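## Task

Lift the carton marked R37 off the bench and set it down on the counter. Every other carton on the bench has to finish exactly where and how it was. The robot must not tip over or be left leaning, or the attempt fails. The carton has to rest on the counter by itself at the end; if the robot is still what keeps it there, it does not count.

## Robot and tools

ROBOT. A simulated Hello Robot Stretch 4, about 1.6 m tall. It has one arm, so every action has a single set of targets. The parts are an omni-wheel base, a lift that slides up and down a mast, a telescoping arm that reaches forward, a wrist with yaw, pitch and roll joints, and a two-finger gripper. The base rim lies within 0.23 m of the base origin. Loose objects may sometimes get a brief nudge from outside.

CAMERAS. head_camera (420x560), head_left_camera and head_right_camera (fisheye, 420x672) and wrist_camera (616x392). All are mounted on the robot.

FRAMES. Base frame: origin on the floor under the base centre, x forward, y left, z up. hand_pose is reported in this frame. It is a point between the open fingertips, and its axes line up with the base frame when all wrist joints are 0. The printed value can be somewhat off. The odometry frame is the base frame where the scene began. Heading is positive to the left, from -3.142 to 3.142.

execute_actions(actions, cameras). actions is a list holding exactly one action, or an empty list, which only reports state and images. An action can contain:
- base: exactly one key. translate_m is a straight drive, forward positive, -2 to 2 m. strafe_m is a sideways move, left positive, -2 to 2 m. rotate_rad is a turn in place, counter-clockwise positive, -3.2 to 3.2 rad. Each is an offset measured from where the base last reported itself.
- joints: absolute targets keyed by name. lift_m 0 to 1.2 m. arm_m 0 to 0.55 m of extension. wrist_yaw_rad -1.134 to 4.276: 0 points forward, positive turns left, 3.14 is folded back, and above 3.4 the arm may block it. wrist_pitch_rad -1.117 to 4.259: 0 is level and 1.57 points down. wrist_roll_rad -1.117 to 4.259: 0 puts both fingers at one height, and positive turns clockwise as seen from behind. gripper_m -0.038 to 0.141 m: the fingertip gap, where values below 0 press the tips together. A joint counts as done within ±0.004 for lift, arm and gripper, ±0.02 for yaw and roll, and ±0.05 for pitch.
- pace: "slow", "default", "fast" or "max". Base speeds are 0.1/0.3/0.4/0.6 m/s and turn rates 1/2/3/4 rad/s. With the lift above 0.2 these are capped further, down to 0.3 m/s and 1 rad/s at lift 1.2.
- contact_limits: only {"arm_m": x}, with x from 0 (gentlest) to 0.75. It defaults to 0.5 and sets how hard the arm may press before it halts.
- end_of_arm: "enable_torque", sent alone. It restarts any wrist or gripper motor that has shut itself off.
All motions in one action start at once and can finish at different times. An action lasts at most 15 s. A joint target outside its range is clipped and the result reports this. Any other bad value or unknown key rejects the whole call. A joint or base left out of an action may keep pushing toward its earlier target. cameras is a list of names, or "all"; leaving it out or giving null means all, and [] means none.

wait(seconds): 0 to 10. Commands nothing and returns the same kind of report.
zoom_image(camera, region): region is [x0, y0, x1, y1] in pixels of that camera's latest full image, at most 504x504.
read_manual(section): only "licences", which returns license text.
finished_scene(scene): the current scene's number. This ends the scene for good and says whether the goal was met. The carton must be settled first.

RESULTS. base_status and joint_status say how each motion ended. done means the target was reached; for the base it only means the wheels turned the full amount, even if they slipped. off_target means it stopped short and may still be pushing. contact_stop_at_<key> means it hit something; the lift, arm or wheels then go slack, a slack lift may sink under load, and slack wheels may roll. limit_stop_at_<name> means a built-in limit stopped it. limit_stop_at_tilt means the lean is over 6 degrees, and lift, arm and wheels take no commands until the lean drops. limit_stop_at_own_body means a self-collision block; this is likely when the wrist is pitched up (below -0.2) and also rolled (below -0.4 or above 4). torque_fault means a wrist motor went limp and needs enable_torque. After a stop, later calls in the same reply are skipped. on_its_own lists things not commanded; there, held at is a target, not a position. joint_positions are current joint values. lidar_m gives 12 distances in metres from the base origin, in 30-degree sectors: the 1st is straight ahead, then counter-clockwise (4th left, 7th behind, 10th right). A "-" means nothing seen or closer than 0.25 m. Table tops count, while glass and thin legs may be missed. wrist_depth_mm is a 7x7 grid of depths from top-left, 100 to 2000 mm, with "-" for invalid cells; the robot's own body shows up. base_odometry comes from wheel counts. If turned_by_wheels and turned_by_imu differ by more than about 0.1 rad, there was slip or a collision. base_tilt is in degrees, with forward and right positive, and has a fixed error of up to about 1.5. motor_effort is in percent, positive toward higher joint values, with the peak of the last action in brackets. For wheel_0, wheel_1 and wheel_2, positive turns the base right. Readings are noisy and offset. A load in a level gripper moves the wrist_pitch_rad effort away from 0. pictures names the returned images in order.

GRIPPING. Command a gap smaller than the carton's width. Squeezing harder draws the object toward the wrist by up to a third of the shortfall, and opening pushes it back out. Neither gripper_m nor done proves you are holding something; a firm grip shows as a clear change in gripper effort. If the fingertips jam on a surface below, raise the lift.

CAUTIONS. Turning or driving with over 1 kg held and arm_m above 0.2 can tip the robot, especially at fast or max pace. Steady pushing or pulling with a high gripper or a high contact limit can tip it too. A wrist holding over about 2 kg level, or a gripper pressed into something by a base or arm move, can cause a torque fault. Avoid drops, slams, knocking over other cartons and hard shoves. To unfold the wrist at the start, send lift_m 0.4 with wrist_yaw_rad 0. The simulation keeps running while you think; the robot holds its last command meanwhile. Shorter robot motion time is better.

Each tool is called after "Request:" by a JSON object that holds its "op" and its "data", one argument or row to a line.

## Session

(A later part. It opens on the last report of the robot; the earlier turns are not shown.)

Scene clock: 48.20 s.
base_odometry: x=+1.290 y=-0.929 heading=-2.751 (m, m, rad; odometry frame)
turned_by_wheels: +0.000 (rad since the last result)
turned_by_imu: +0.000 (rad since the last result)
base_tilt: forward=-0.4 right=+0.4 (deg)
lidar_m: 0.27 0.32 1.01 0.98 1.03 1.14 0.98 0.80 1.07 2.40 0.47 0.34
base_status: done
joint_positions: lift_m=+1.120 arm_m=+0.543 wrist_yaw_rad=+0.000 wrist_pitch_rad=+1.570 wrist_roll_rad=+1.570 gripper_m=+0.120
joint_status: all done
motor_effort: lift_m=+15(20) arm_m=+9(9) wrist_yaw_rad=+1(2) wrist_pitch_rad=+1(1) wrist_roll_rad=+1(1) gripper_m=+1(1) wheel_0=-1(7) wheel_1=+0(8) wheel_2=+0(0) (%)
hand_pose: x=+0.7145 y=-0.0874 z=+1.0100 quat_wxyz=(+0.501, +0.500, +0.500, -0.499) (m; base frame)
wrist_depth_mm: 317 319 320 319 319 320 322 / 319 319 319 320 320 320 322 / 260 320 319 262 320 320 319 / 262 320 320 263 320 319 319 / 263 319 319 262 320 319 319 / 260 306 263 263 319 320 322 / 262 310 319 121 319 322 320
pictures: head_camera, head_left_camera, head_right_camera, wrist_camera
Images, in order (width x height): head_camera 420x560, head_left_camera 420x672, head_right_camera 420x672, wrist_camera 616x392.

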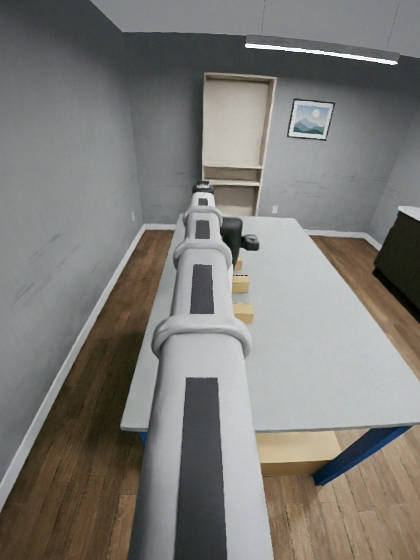

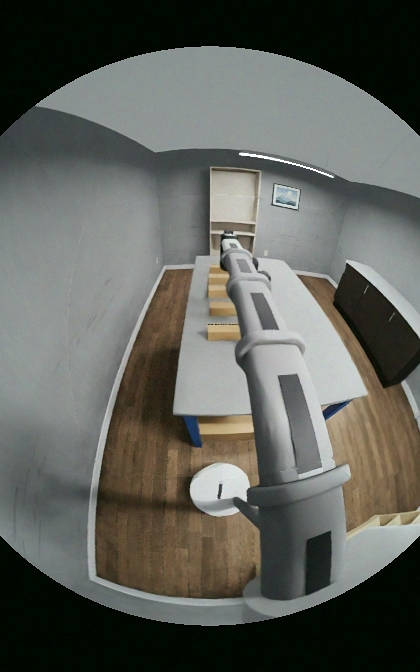

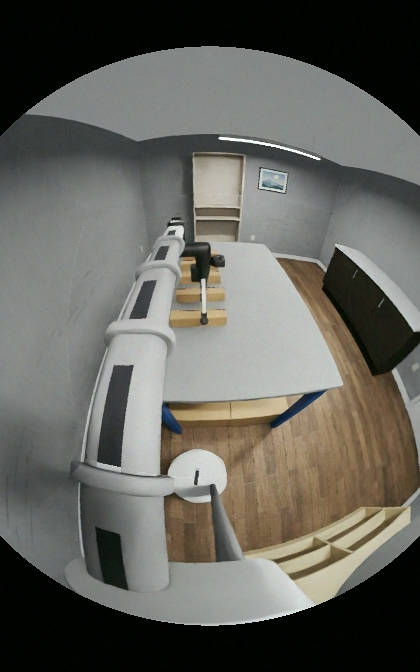

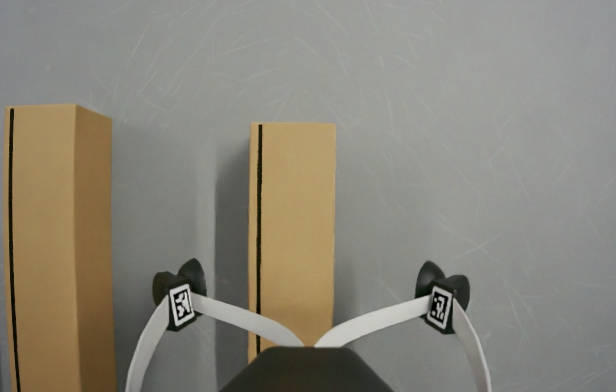

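Request:
{"op": "execute_actions", "data": {
  "actions": [
    {"base":{"translate_m":0.01},"joints":{"gripper_m":0.1}}
  ],
  "cameras": []
}}

Request:
{"op": "execute_actions", "data": {
  "actions": [
    {"joints":{"lift_m":1.062},"pace":"slow"}
  ],
  "cameras": ["wrist_camera","head_right_camera"]
}}

Request:
{"op": "execute_actions", "data": {
  "actions": [
    {"joints":{"gripper_m":0.01}}
  ],
  "cameras": ["wrist_camera","head_right_camera"]
}}

Request:
{"op": "execute_actions", "data": {
  "actions": [
    {"joints":{"lift_m":1.1},"pace":"slow"}
  ],
  "cameras": ["wrist_camera","head_right_camera"]
}}

Scene clock: 50.73 s.
base_odometry: x=+1.281 y=-0.933 heading=-2.750 (m, m, rad; odometry frame)
turned_by_wheels: +0.000 (rad since the last result)
turned_by_imu: -0.001 (rad since the last result)
base_tilt: forward=-0.2 right=+0.3 (deg)
lidar_m: 0.29 0.31 1.03 0.99 1.05 1.14 0.99 0.82 1.11 2.41 0.44 0.29
base_status: done
joint_positions: lift_m=+1.120 arm_m=+0.543 wrist_yaw_rad=+0.000 wrist_pitch_rad=+1.570 wrist_roll_rad=+1.570 gripper_m=+0.100
joint_status: all done
motor_effort: lift_m=+14(15) arm_m=+9(9) wrist_yaw_rad=+2(1) wrist_pitch_rad=+2(1) wrist_roll_rad=+0(0) gripper_m=-4(4) wheel_0=+0(5) wheel_1=+0(2) wheel_2=+1(8) (%)
hand_pose: x=+0.7145 y=-0.0874 z=+1.0100 quat_wxyz=(+0.501, +0.500, +0.500, -0.499) (m; base frame)
wrist_depth_mm: 320 317 319 319 322 320 320 / 317 319 319 320 319 319 320 / 262 319 319 263 320 322 320 / 260 319 319 263 320 322 320 / 260 319 320 263 320 320 322 / 262 309 205 262 198 320 320 / 262 285 320 120 320 322 320
pictures: none
No camera images: the call's "cameras" was empty. Leave "cameras" out to get every camera's image.

Scene clock: 52.10 s.
base_odometry: x=+1.281 y=-0.933 heading=-2.750 (m, m, rad; odometry frame)
turned_by_wheels: +0.000 (rad since the last result)
turned_by_imu: +0.000 (rad since the last result)
base_tilt: forward=-0.4 right=+0.4 (deg)
lidar_m: 0.29 0.32 1.03 1.01 1.06 1.18 0.99 0.82 1.13 2.39 0.44 0.31
base_status: not commanded
joint_positions: lift_m=+1.062 arm_m=+0.543 wrist_yaw_rad=+0.000 wrist_pitch_rad=+1.570 wrist_roll_rad=+1.570 gripper_m=+0.100
joint_status: all done
motor_effort: lift_m=+14(14) arm_m=+9(9) wrist_yaw_rad=+1(2) wrist_pitch_rad=+0(0) wrist_roll_rad=-1(2) gripper_m=-4(2) wheel_0=+0(0) wheel_1=+0(0) wheel_2=+1(1) (%)
hand_pose: x=+0.7145 y=-0.0874 z=+0.9520 quat_wxyz=(+0.501, +0.500, +0.500, -0.499) (m; base frame)
wrist_depth_mm: 260 262 259 262 263 263 263 / 259 260 262 262 262 262 263 / 227 260 260 204 262 262 263 / 227 260 260 204 263 262 263 / 227 260 260 204 262 260 263 / 224 262 204 204 198 263 262 / 223 259 259 120 262 262 262
pictures: head_right_camera, wrist_camera
Images, in order (width x height): head_right_camera 420x672, wrist_camera 616x392.

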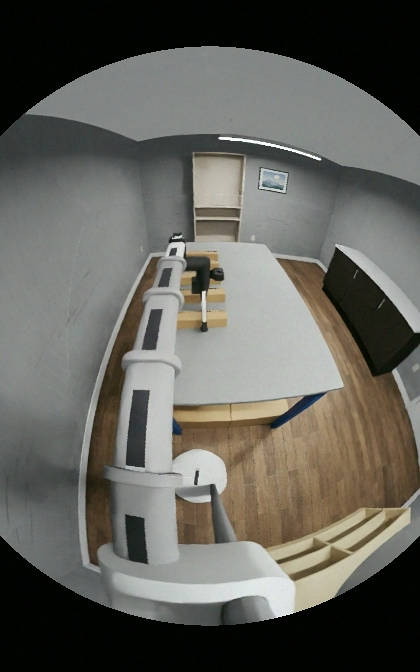

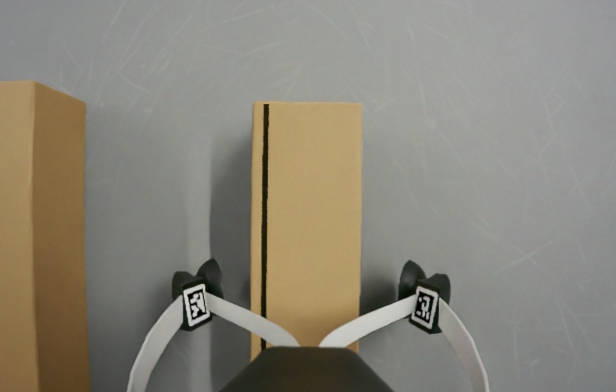

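Scene clock: 53.80 s.
base_odometry: x=+1.281 y=-0.933 heading=-2.750 (m, m, rad; odometry frame)
turned_by_wheels: +0.000 (rad since the last result)
turned_by_imu: -0.001 (rad since the last result)
base_tilt: forward=-0.3 right=+0.4 (deg)
lidar_m: 0.29 0.31 1.03 0.97 1.05 1.17 0.99 0.79 1.15 2.40 0.45 0.31
base_status: not commanded
joint_positions: lift_m=+1.062 arm_m=+0.543 wrist_yaw_rad=+0.000 wrist_pitch_rad=+1.570 wrist_roll_rad=+1.570 gripper_m=+0.011
joint_status: all done
motor_effort: lift_m=+14(14) arm_m=+9(9) wrist_yaw_rad=+2(2) wrist_pitch_rad=-1(1) wrist_roll_rad=+0(2) gripper_m=-29(29) wheel_0=+0(0) wheel_1=+0(0) wheel_2=+1(1) (%)
hand_pose: x=+0.7145 y=-0.0874 z=+0.9520 quat_wxyz=(+0.501, +0.500, +0.500, -0.499) (m; base frame)
wrist_depth_mm: 259 260 262 262 263 262 264 / 259 260 260 260 260 262 263 / 227 262 260 189 262 262 263 / 226 260 260 189 264 263 260 / 227 260 262 190 260 262 264 / 225 259 188 190 189 262 263 / 223 260 262 148 262 262 262
pictures: head_right_camera, wrist_camera
Images, in order (width x height): head_right_camera 420x672, wrist_camera 616x392.

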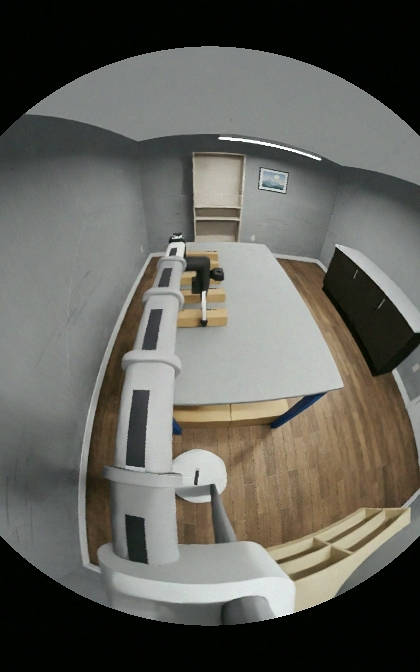

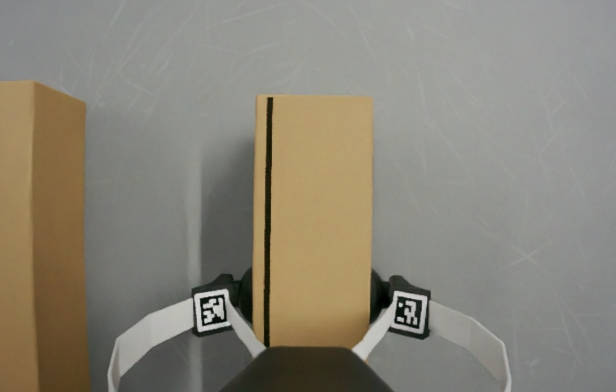

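Scene clock: 54.97 s.
base_odometry: x=+1.281 y=-0.933 heading=-2.750 (m, m, rad; odometry frame)
turned_by_wheels: +0.000 (rad since the last result)
turned_by_imu: +0.000 (rad since the last result)
base_tilt: forward=-0.3 right=+0.5 (deg)
lidar_m: 0.29 0.30 1.01 0.97 1.04 1.15 1.00 0.79 1.10 2.36 0.44 0.29
base_status: not commanded
joint_positions: lift_m=+1.100 arm_m=+0.543 wrist_yaw_rad=+0.000 wrist_pitch_rad=+1.570 wrist_roll_rad=+1.570 gripper_m=+0.011
joint_status: all done
motor_effort: lift_m=+21(21) arm_m=+9(9) wrist_yaw_rad=+2(2) wrist_pitch_rad=+1(2) wrist_roll_rad=-1(2) gripper_m=-31(30) wheel_0=+0(0) wheel_1=+0(0) wheel_2=+1(1) (%)
hand_pose: x=+0.7145 y=-0.0874 z=+0.9894 quat_wxyz=(+0.501, +0.500, +0.500, -0.499) (m; base frame)
wrist_depth_mm: 298 298 300 298 300 300 300 / 298 300 298 298 301 298 300 / 241 298 298 190 298 298 300 / 241 298 298 189 298 300 301 / 240 298 298 189 300 301 300 / 240 289 187 190 190 298 300 / 240 274 298 148 298 300 300
pictures: head_right_camera, wrist_camera
Images, in order (width x height): head_right_camera 420x672, wrist_camera 616x392.

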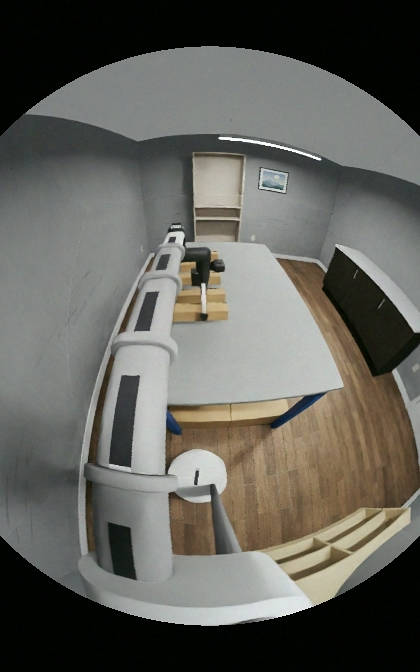

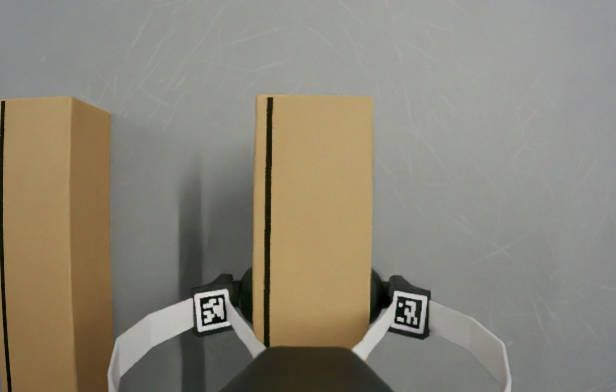

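Request:
{"op": "execute_actions", "data": {
  "actions": [
    {"base":{"translate_m":-0.12},"joints":{"lift_m":1.18,"arm_m":0.05}}
  ],
  "cameras": []
}}

Request:
{"op": "execute_actions", "data": {
  "actions": [
    {"base":{"strafe_m":-1.3}}
  ],
  "cameras": ["head_camera"]
}}

Request:
{"op": "execute_actions", "data": {
  "actions": [
    {"base":{"translate_m":1.0}}
  ],
  "cameras": []
}}

Request:
{"op": "execute_actions", "data": {
  "actions": [
    {"base":{"rotate_rad":-1.57}}
  ]
}}

Scene clock: 59.03 s.
base_odometry: x=+1.392 y=-0.887 heading=-2.750 (m, m, rad; odometry frame)
turned_by_wheels: +0.000 (rad since the last result)
turned_by_imu: -0.001 (rad since the last result)
base_tilt: forward=-0.2 right=+0.3 (deg)
lidar_m: 0.27 0.26 1.03 0.99 1.06 1.03 0.97 0.68 0.93 2.69 0.61 0.25
base_status: done
joint_positions: lift_m=+1.180 arm_m=+0.052 wrist_yaw_rad=+0.000 wrist_pitch_rad=+1.570 wrist_roll_rad=+1.570 gripper_m=+0.011
joint_status: all done
motor_effort: lift_m=+21(19) arm_m=-9(11) wrist_yaw_rad=+2(1) wrist_pitch_rad=+1(2) wrist_roll_rad=+2(1) gripper_m=-30(32) wheel_0=+1(3) wheel_1=+0(4) wheel_2=+0(9) (%)
hand_pose: x=+0.2227 y=-0.0874 z=+1.0695 quat_wxyz=(+0.500, +0.500, +0.500, -0.500) (m; base frame)
wrist_depth_mm: 379 1025 1078 1308 1281 1336 1281 / 379 1025 1182 1308 1308 1308 1255 / 382 1025 1098 189 1308 1308 1255 / 379 1025 1118 189 1078 1336 1308 / 379 1025 1138 190 1078 1308 866 / 382 392 187 189 189 1281 1308 / 379 387 1281 148 1308 1308 1308
pictures: none
No camera images: the call's "cameras" was empty. Leave "cameras" out to get every camera's image.

Scene clock: 64.70 s.
base_odometry: x=+0.896 y=+0.315 heading=-2.750 (m, m, rad; odometry frame)
turned_by_wheels: +0.000 (rad since the last result)
turned_by_imu: +0.000 (rad since the last result)
base_tilt: forward=-0.3 right=+0.4 (deg)
lidar_m: 0.27 0.25 0.71 2.29 0.95 0.67 0.64 1.13 1.46 1.42 1.12 0.25
base_status: done
joint_positions: lift_m=+1.180 arm_m=+0.052 wrist_yaw_rad=+0.000 wrist_pitch_rad=+1.570 wrist_roll_rad=+1.570 gripper_m=+0.011
joint_status: not commanded
motor_effort: lift_m=+21(21) arm_m=-9(9) wrist_yaw_rad=+3(2) wrist_pitch_rad=+0(0) wrist_roll_rad=+0(2) gripper_m=-31(32) wheel_0=-2(10) wheel_1=+1(7) wheel_2=+1(1) (%)
hand_pose: x=+0.2227 y=-0.0874 z=+1.0695 quat_wxyz=(+0.500, +0.500, +0.500, -0.500) (m; base frame)
wrist_depth_mm: 1336 1281 1308 1281 1308 1281 1308 / 1308 1308 1308 1308 1308 1336 1308 / 1308 1281 1308 190 1308 1308 1308 / 1308 1308 1308 189 1078 1336 1281 / 1281 1281 1281 190 1098 1281 831 / 1281 1281 187 189 189 1336 1229 / 1281 1281 1281 148 1281 1281 1229
pictures: head_camera
Images, in order (width x height): head_camera 420x560.

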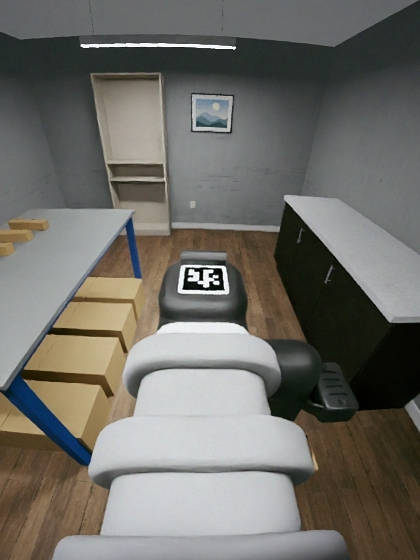

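Scene clock: 69.60 s.
base_odometry: x=-0.028 y=-0.066 heading=-2.750 (m, m, rad; odometry frame)
turned_by_wheels: +0.000 (rad since the last result)
turned_by_imu: -0.003 (rad since the last result)
base_tilt: forward=-0.4 right=+0.3 (deg)
lidar_m: 0.25 0.25 0.58 0.54 0.61 1.70 1.62 2.04 0.89 0.81 0.87 0.25
base_status: done
joint_positions: lift_m=+1.180 arm_m=+0.052 wrist_yaw_rad=+0.000 wrist_pitch_rad=+1.570 wrist_roll_rad=+1.570 gripper_m=+0.011
joint_status: not commanded
motor_effort: lift_m=+20(21) arm_m=-9(9) wrist_yaw_rad=+3(2) wrist_pitch_rad=-1(1) wrist_roll_rad=+1(2) gripper_m=-30(32) wheel_0=+0(4) wheel_1=+0(5) wheel_2=-1(8) (%)
hand_pose: x=+0.2227 y=-0.0874 z=+1.0695 quat_wxyz=(+0.500, +0.500, +0.500, -0.500) (m; base frame)
wrist_depth_mm: 1308 1308 1308 1308 1281 1281 1308 / 1308 1308 1336 1308 1308 1308 1308 / 1308 1308 1308 189 1308 1281 1336 / 1336 1336 1281 189 1078 1308 1308 / 1281 1308 1308 189 1078 1308 878 / 1281 1281 188 189 189 1281 1308 / 1281 1255 1308 148 1308 1308 1308
pictures: none
No camera images: the call's "cameras" was empty. Leave "cameras" out to get every camera's image.

Scene clock: 72.37 s.
base_odometry: x=-0.028 y=-0.066 heading=+1.963 (m, m, rad; odometry frame)
turned_by_wheels: -1.570 (rad since the last result)
turned_by_imu: -1.565 (rad since the last result)
base_tilt: forward=-0.3 right=+0.4 (deg)
lidar_m: 0.25 0.25 1.21 2.43 0.76 0.57 0.52 0.58 1.74 1.64 2.00 0.25
base_status: done
joint_positions: lift_m=+1.180 arm_m=+0.052 wrist_yaw_rad=+0.000 wrist_pitch_rad=+1.570 wrist_roll_rad=+1.570 gripper_m=+0.011
joint_status: not commanded
motor_effort: lift_m=+20(20) arm_m=-9(9) wrist_yaw_rad=+3(2) wrist_pitch_rad=+1(1) wrist_roll_rad=-1(1) gripper_m=-30(31) wheel_0=+1(4) wheel_1=+2(4) wheel_2=+0(2) (%)
hand_pose: x=+0.2227 y=-0.0874 z=+1.0695 quat_wxyz=(+0.500, +0.500, +0.500, -0.500) (m; base frame)
wrist_depth_mm: 1308 1281 1308 1308 1281 1308 1308 / 1308 1308 1308 1336 1308 1281 1336 / 1308 1281 1308 189 1308 1336 1160 / 904 1281 1281 189 1078 1281 1205 / 917 1308 1308 190 1098 1308 750 / 904 1281 187 189 189 1336 1182 / 904 1160 1308 148 1308 1308 1138
pictures: head_camera, head_left_camera, head_right_camera, wrist_camera
Images, in order (width x height): head_camera 420x560, head_left_camera 420x672, head_right_camera 420x672, wrist_camera 616x392.

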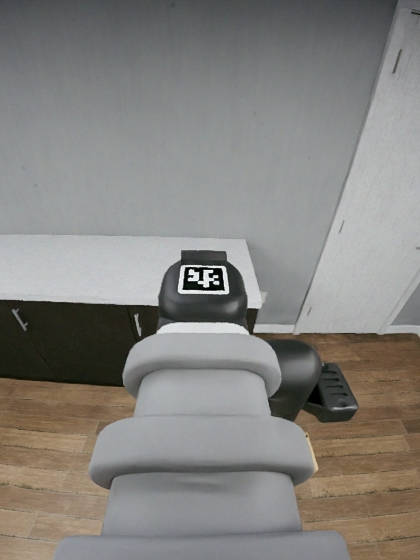

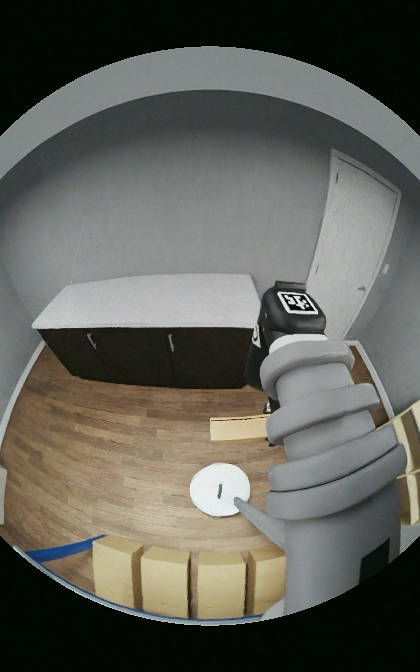

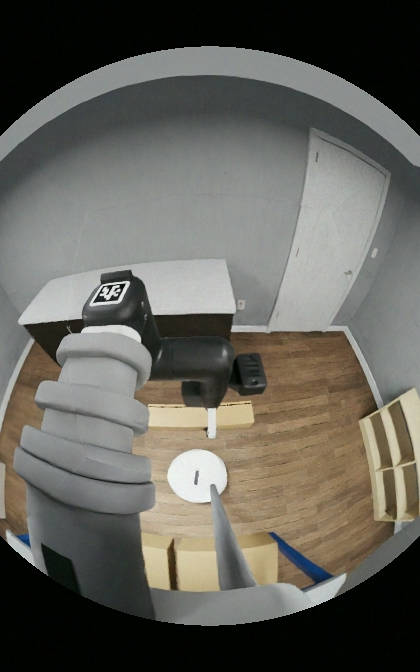

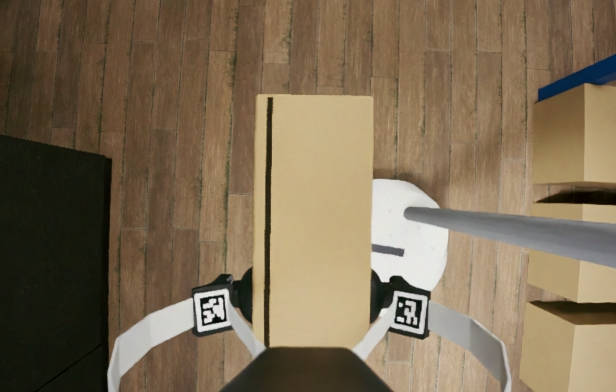

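Request:
{"op": "execute_actions", "data": {
  "actions": [
    {"base":{"strafe_m":0.35},"joints":{"arm_m":0.45}}
  ],
  "cameras": []
}}

Request:
{"op": "execute_actions", "data": {
  "actions": [
    {"base":{"translate_m":0.4}}
  ]
}}

Scene clock: 75.73 s.
base_odometry: x=-0.352 y=-0.200 heading=+1.963 (m, m, rad; odometry frame)
turned_by_wheels: +0.000 (rad since the last result)
turned_by_imu: -0.002 (rad since the last result)
base_tilt: forward=-0.3 right=+0.4 (deg)
lidar_m: 0.56 0.88 1.23 2.07 0.79 0.58 0.53 0.59 0.82 2.00 2.03 0.57
base_status: done
joint_positions: lift_m=+1.180 arm_m=+0.448 wrist_yaw_rad=+0.000 wrist_pitch_rad=+1.570 wrist_roll_rad=+1.570 gripper_m=+0.011
joint_status: all done
motor_effort: lift_m=+20(20) arm_m=+9(11) wrist_yaw_rad=+2(2) wrist_pitch_rad=+0(0) wrist_roll_rad=-2(0) gripper_m=-31(30) wheel_0=+0(7) wheel_1=-2(8) wheel_2=+0(1) (%)
hand_pose: x=+0.6196 y=-0.0874 z=+1.0695 quat_wxyz=(+0.501, +0.500, +0.500, -0.499) (m; base frame)
wrist_depth_mm: 382 488 976 1281 1308 1281 1308 / 379 496 991 1308 1281 1308 1308 / 384 512 891 189 1281 1308 1336 / 382 525 931 189 1281 1118 1308 / 379 525 960 190 1308 1118 1078 / 384 410 187 190 189 1098 1281 / 379 397 991 148 1281 1308 1281
pictures: none
No camera images: the call's "cameras" was empty. Leave "cameras" out to get every camera's image.

Scene clock: 78.57 s.
base_odometry: x=-0.504 y=+0.169 heading=+1.963 (m, m, rad; odometry frame)
turned_by_wheels: +0.000 (rad since the last result)
turned_by_imu: -0.001 (rad since the last result)
base_tilt: forward=-0.4 right=+0.4 (deg)
lidar_m: 0.41 0.47 0.65 2.30 2.20 1.02 0.94 1.01 2.09 2.02 0.62 0.44
base_status: done
joint_positions: lift_m=+1.180 arm_m=+0.448 wrist_yaw_rad=+0.000 wrist_pitch_rad=+1.570 wrist_roll_rad=+1.570 gripper_m=+0.011
joint_status: not commanded
motor_effort: lift_m=+20(20) arm_m=+9(9) wrist_yaw_rad=+2(1) wrist_pitch_rad=+0(3) wrist_roll_rad=+2(1) gripper_m=-30(29) wheel_0=+0(6) wheel_1=+0(1) wheel_2=+0(7) (%)
hand_pose: x=+0.6196 y=-0.0874 z=+1.0695 quat_wxyz=(+0.501, +0.500, +0.500, -0.499) (m; base frame)
wrist_depth_mm: 382 382 384 384 384 1308 1308 / 384 382 382 384 384 1281 1336 / 382 382 382 189 384 1308 1255 / 382 382 384 190 379 1078 1281 / 384 384 382 189 382 1078 1078 / 382 382 187 189 189 1078 1308 / 382 384 382 148 382 387 1308
pictures: head_camera, head_left_camera, head_right_camera, wrist_camera
Images, in order (width x height): head_camera 420x560, head_left_camera 420x672, head_right_camera 420x672, wrist_camera 616x392.

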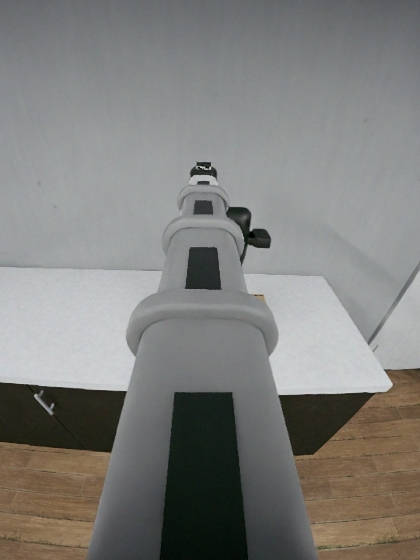

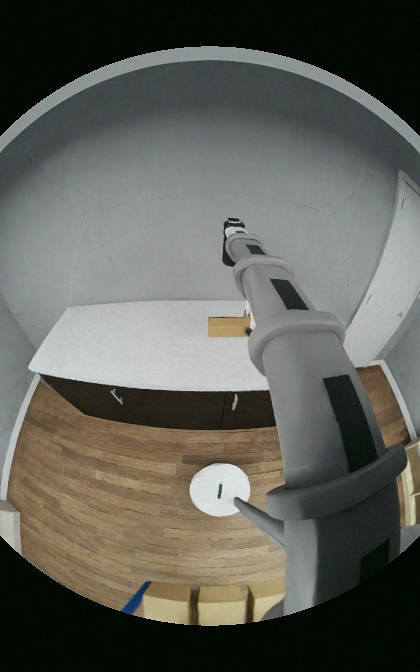

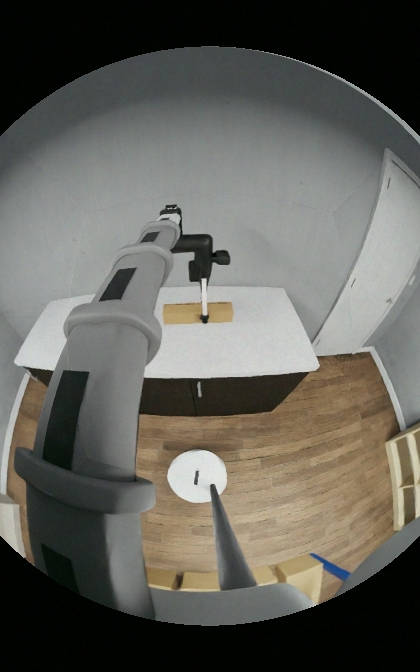

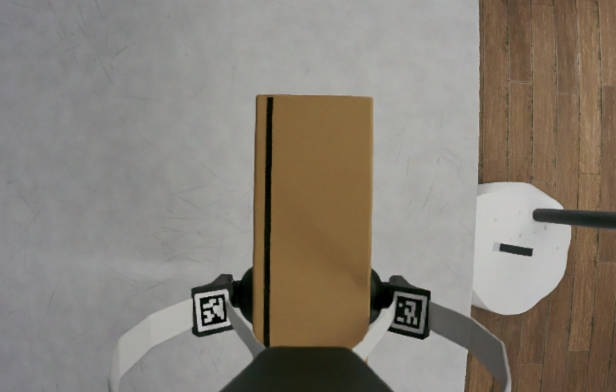

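Request:
{"op": "execute_actions", "data": {
  "actions": [
    {"joints":{"lift_m":1.057},"pace":"slow"}
  ],
  "cameras": []
}}

Request:
{"op": "execute_actions", "data": {
  "actions": [
    {"joints":{"gripper_m":0.11},"pace":"slow"}
  ],
  "cameras": []
}}

Request:
{"op": "execute_actions", "data": {
  "actions": [
    {"joints":{"lift_m":1.15}}
  ],
  "cameras": ["wrist_camera","head_right_camera"]
}}

Request:
{"op": "finished_scene", "data": {
  "scene": 1
}}

Scene clock: 81.77 s.
base_odometry: x=-0.504 y=+0.169 heading=+1.963 (m, m, rad; odometry frame)
turned_by_wheels: +0.000 (rad since the last result)
turned_by_imu: -0.001 (rad since the last result)
base_tilt: forward=-0.3 right=+0.3 (deg)
lidar_m: 0.42 0.45 0.66 2.29 2.22 1.00 0.93 0.98 2.08 2.01 0.61 0.46
base_status: not commanded
joint_positions: lift_m=+1.057 arm_m=+0.448 wrist_yaw_rad=+0.000 wrist_pitch_rad=+1.570 wrist_roll_rad=+1.570 gripper_m=+0.011
joint_status: all done
motor_effort: lift_m=+14(19) arm_m=+9(9) wrist_yaw_rad=+2(1) wrist_pitch_rad=+2(1) wrist_roll_rad=+0(1) gripper_m=-32(30) wheel_0=+1(1) wheel_1=+0(0) wheel_2=+0(0) (%)
hand_pose: x=+0.6196 y=-0.0874 z=+0.9470 quat_wxyz=(+0.501, +0.500, +0.500, -0.499) (m; base frame)
wrist_depth_mm: 259 259 260 260 260 262 262 / 259 259 260 260 262 262 1182 / 259 260 260 189 262 262 1182 / 259 260 259 190 262 260 960 / 258 260 260 189 260 262 960 / 258 259 187 190 189 262 960 / 259 259 259 148 262 260 1160
pictures: none
No camera images: the call's "cameras" was empty. Leave "cameras" out to get every camera's image.

Scene clock: 85.60 s.
base_odometry: x=-0.504 y=+0.169 heading=+1.963 (m, m, rad; odometry frame)
turned_by_wheels: +0.000 (rad since the last result)
turned_by_imu: -0.001 (rad since the last result)
base_tilt: forward=-0.2 right=+0.5 (deg)
lidar_m: 0.41 0.43 0.64 2.30 2.23 1.00 0.94 1.00 2.10 2.00 0.63 0.46
base_status: not commanded
joint_positions: lift_m=+1.057 arm_m=+0.448 wrist_yaw_rad=+0.000 wrist_pitch_rad=+1.570 wrist_roll_rad=+1.570 gripper_m=+0.110
joint_status: all done
motor_effort: lift_m=+14(14) arm_m=+9(9) wrist_yaw_rad=+2(1) wrist_pitch_rad=+0(0) wrist_roll_rad=-2(2) gripper_m=-3(29) wheel_0=+1(1) wheel_1=+0(0) wheel_2=+0(0) (%)
hand_pose: x=+0.6196 y=-0.0874 z=+0.9470 quat_wxyz=(+0.501, +0.500, +0.500, -0.499) (m; base frame)
wrist_depth_mm: 259 259 260 259 260 263 262 / 258 259 260 262 260 260 1182 / 260 260 260 204 262 262 1182 / 259 259 260 204 260 260 960 / 259 259 259 204 262 262 960 / 262 259 204 204 204 262 960 / 258 259 262 121 262 262 1205
pictures: none
No camera images: the call's "cameras" was empty. Leave "cameras" out to get every camera's image.

Scene clock: 87.00 s.
base_odometry: x=-0.504 y=+0.169 heading=+1.963 (m, m, rad; odometry frame)
turned_by_wheels: +0.000 (rad since the last result)
turned_by_imu: +0.000 (rad since the last result)
base_tilt: forward=-0.3 right=+0.4 (deg)
lidar_m: 0.42 0.44 0.65 2.28 2.23 0.98 0.92 0.99 2.09 2.03 0.63 0.45
base_status: not commanded
joint_positions: lift_m=+1.150 arm_m=+0.448 wrist_yaw_rad=+0.000 wrist_pitch_rad=+1.570 wrist_roll_rad=+1.570 gripper_m=+0.110
joint_status: all done
motor_effort: lift_m=+21(23) arm_m=+9(9) wrist_yaw_rad=+2(2) wrist_pitch_rad=+2(3) wrist_roll_rad=+1(1) gripper_m=-1(3) wheel_0=+1(0) wheel_1=+0(0) wheel_2=+0(0) (%)
hand_pose: x=+0.6196 y=-0.0874 z=+1.0395 quat_wxyz=(+0.501, +0.500, +0.500, -0.499) (m; base frame)
wrist_depth_mm: 353 351 351 355 355 355 1281 / 353 353 353 355 353 353 1281 / 353 351 353 297 353 353 1281 / 353 353 351 296 353 355 1255 / 349 353 353 296 353 357 1078 / 351 349 215 297 216 355 1281 / 351 353 351 121 353 820 1281
pictures: head_right_camera, wrist_camera
Images, in order (width x height): head_right_camera 420x672, wrist_camera 616x392.

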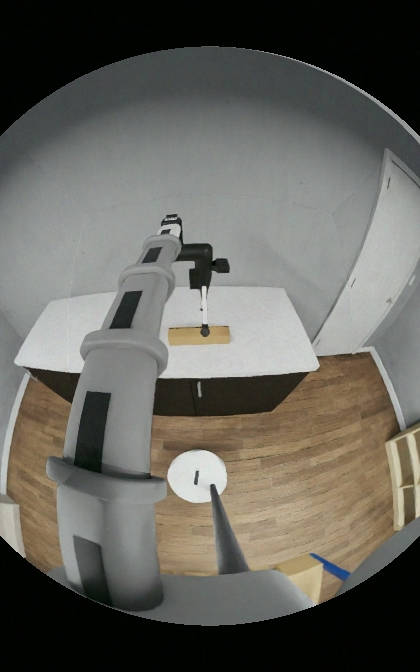

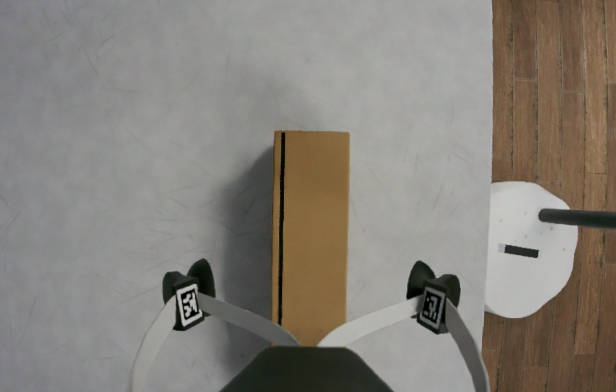

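The scene is finished: the task was done.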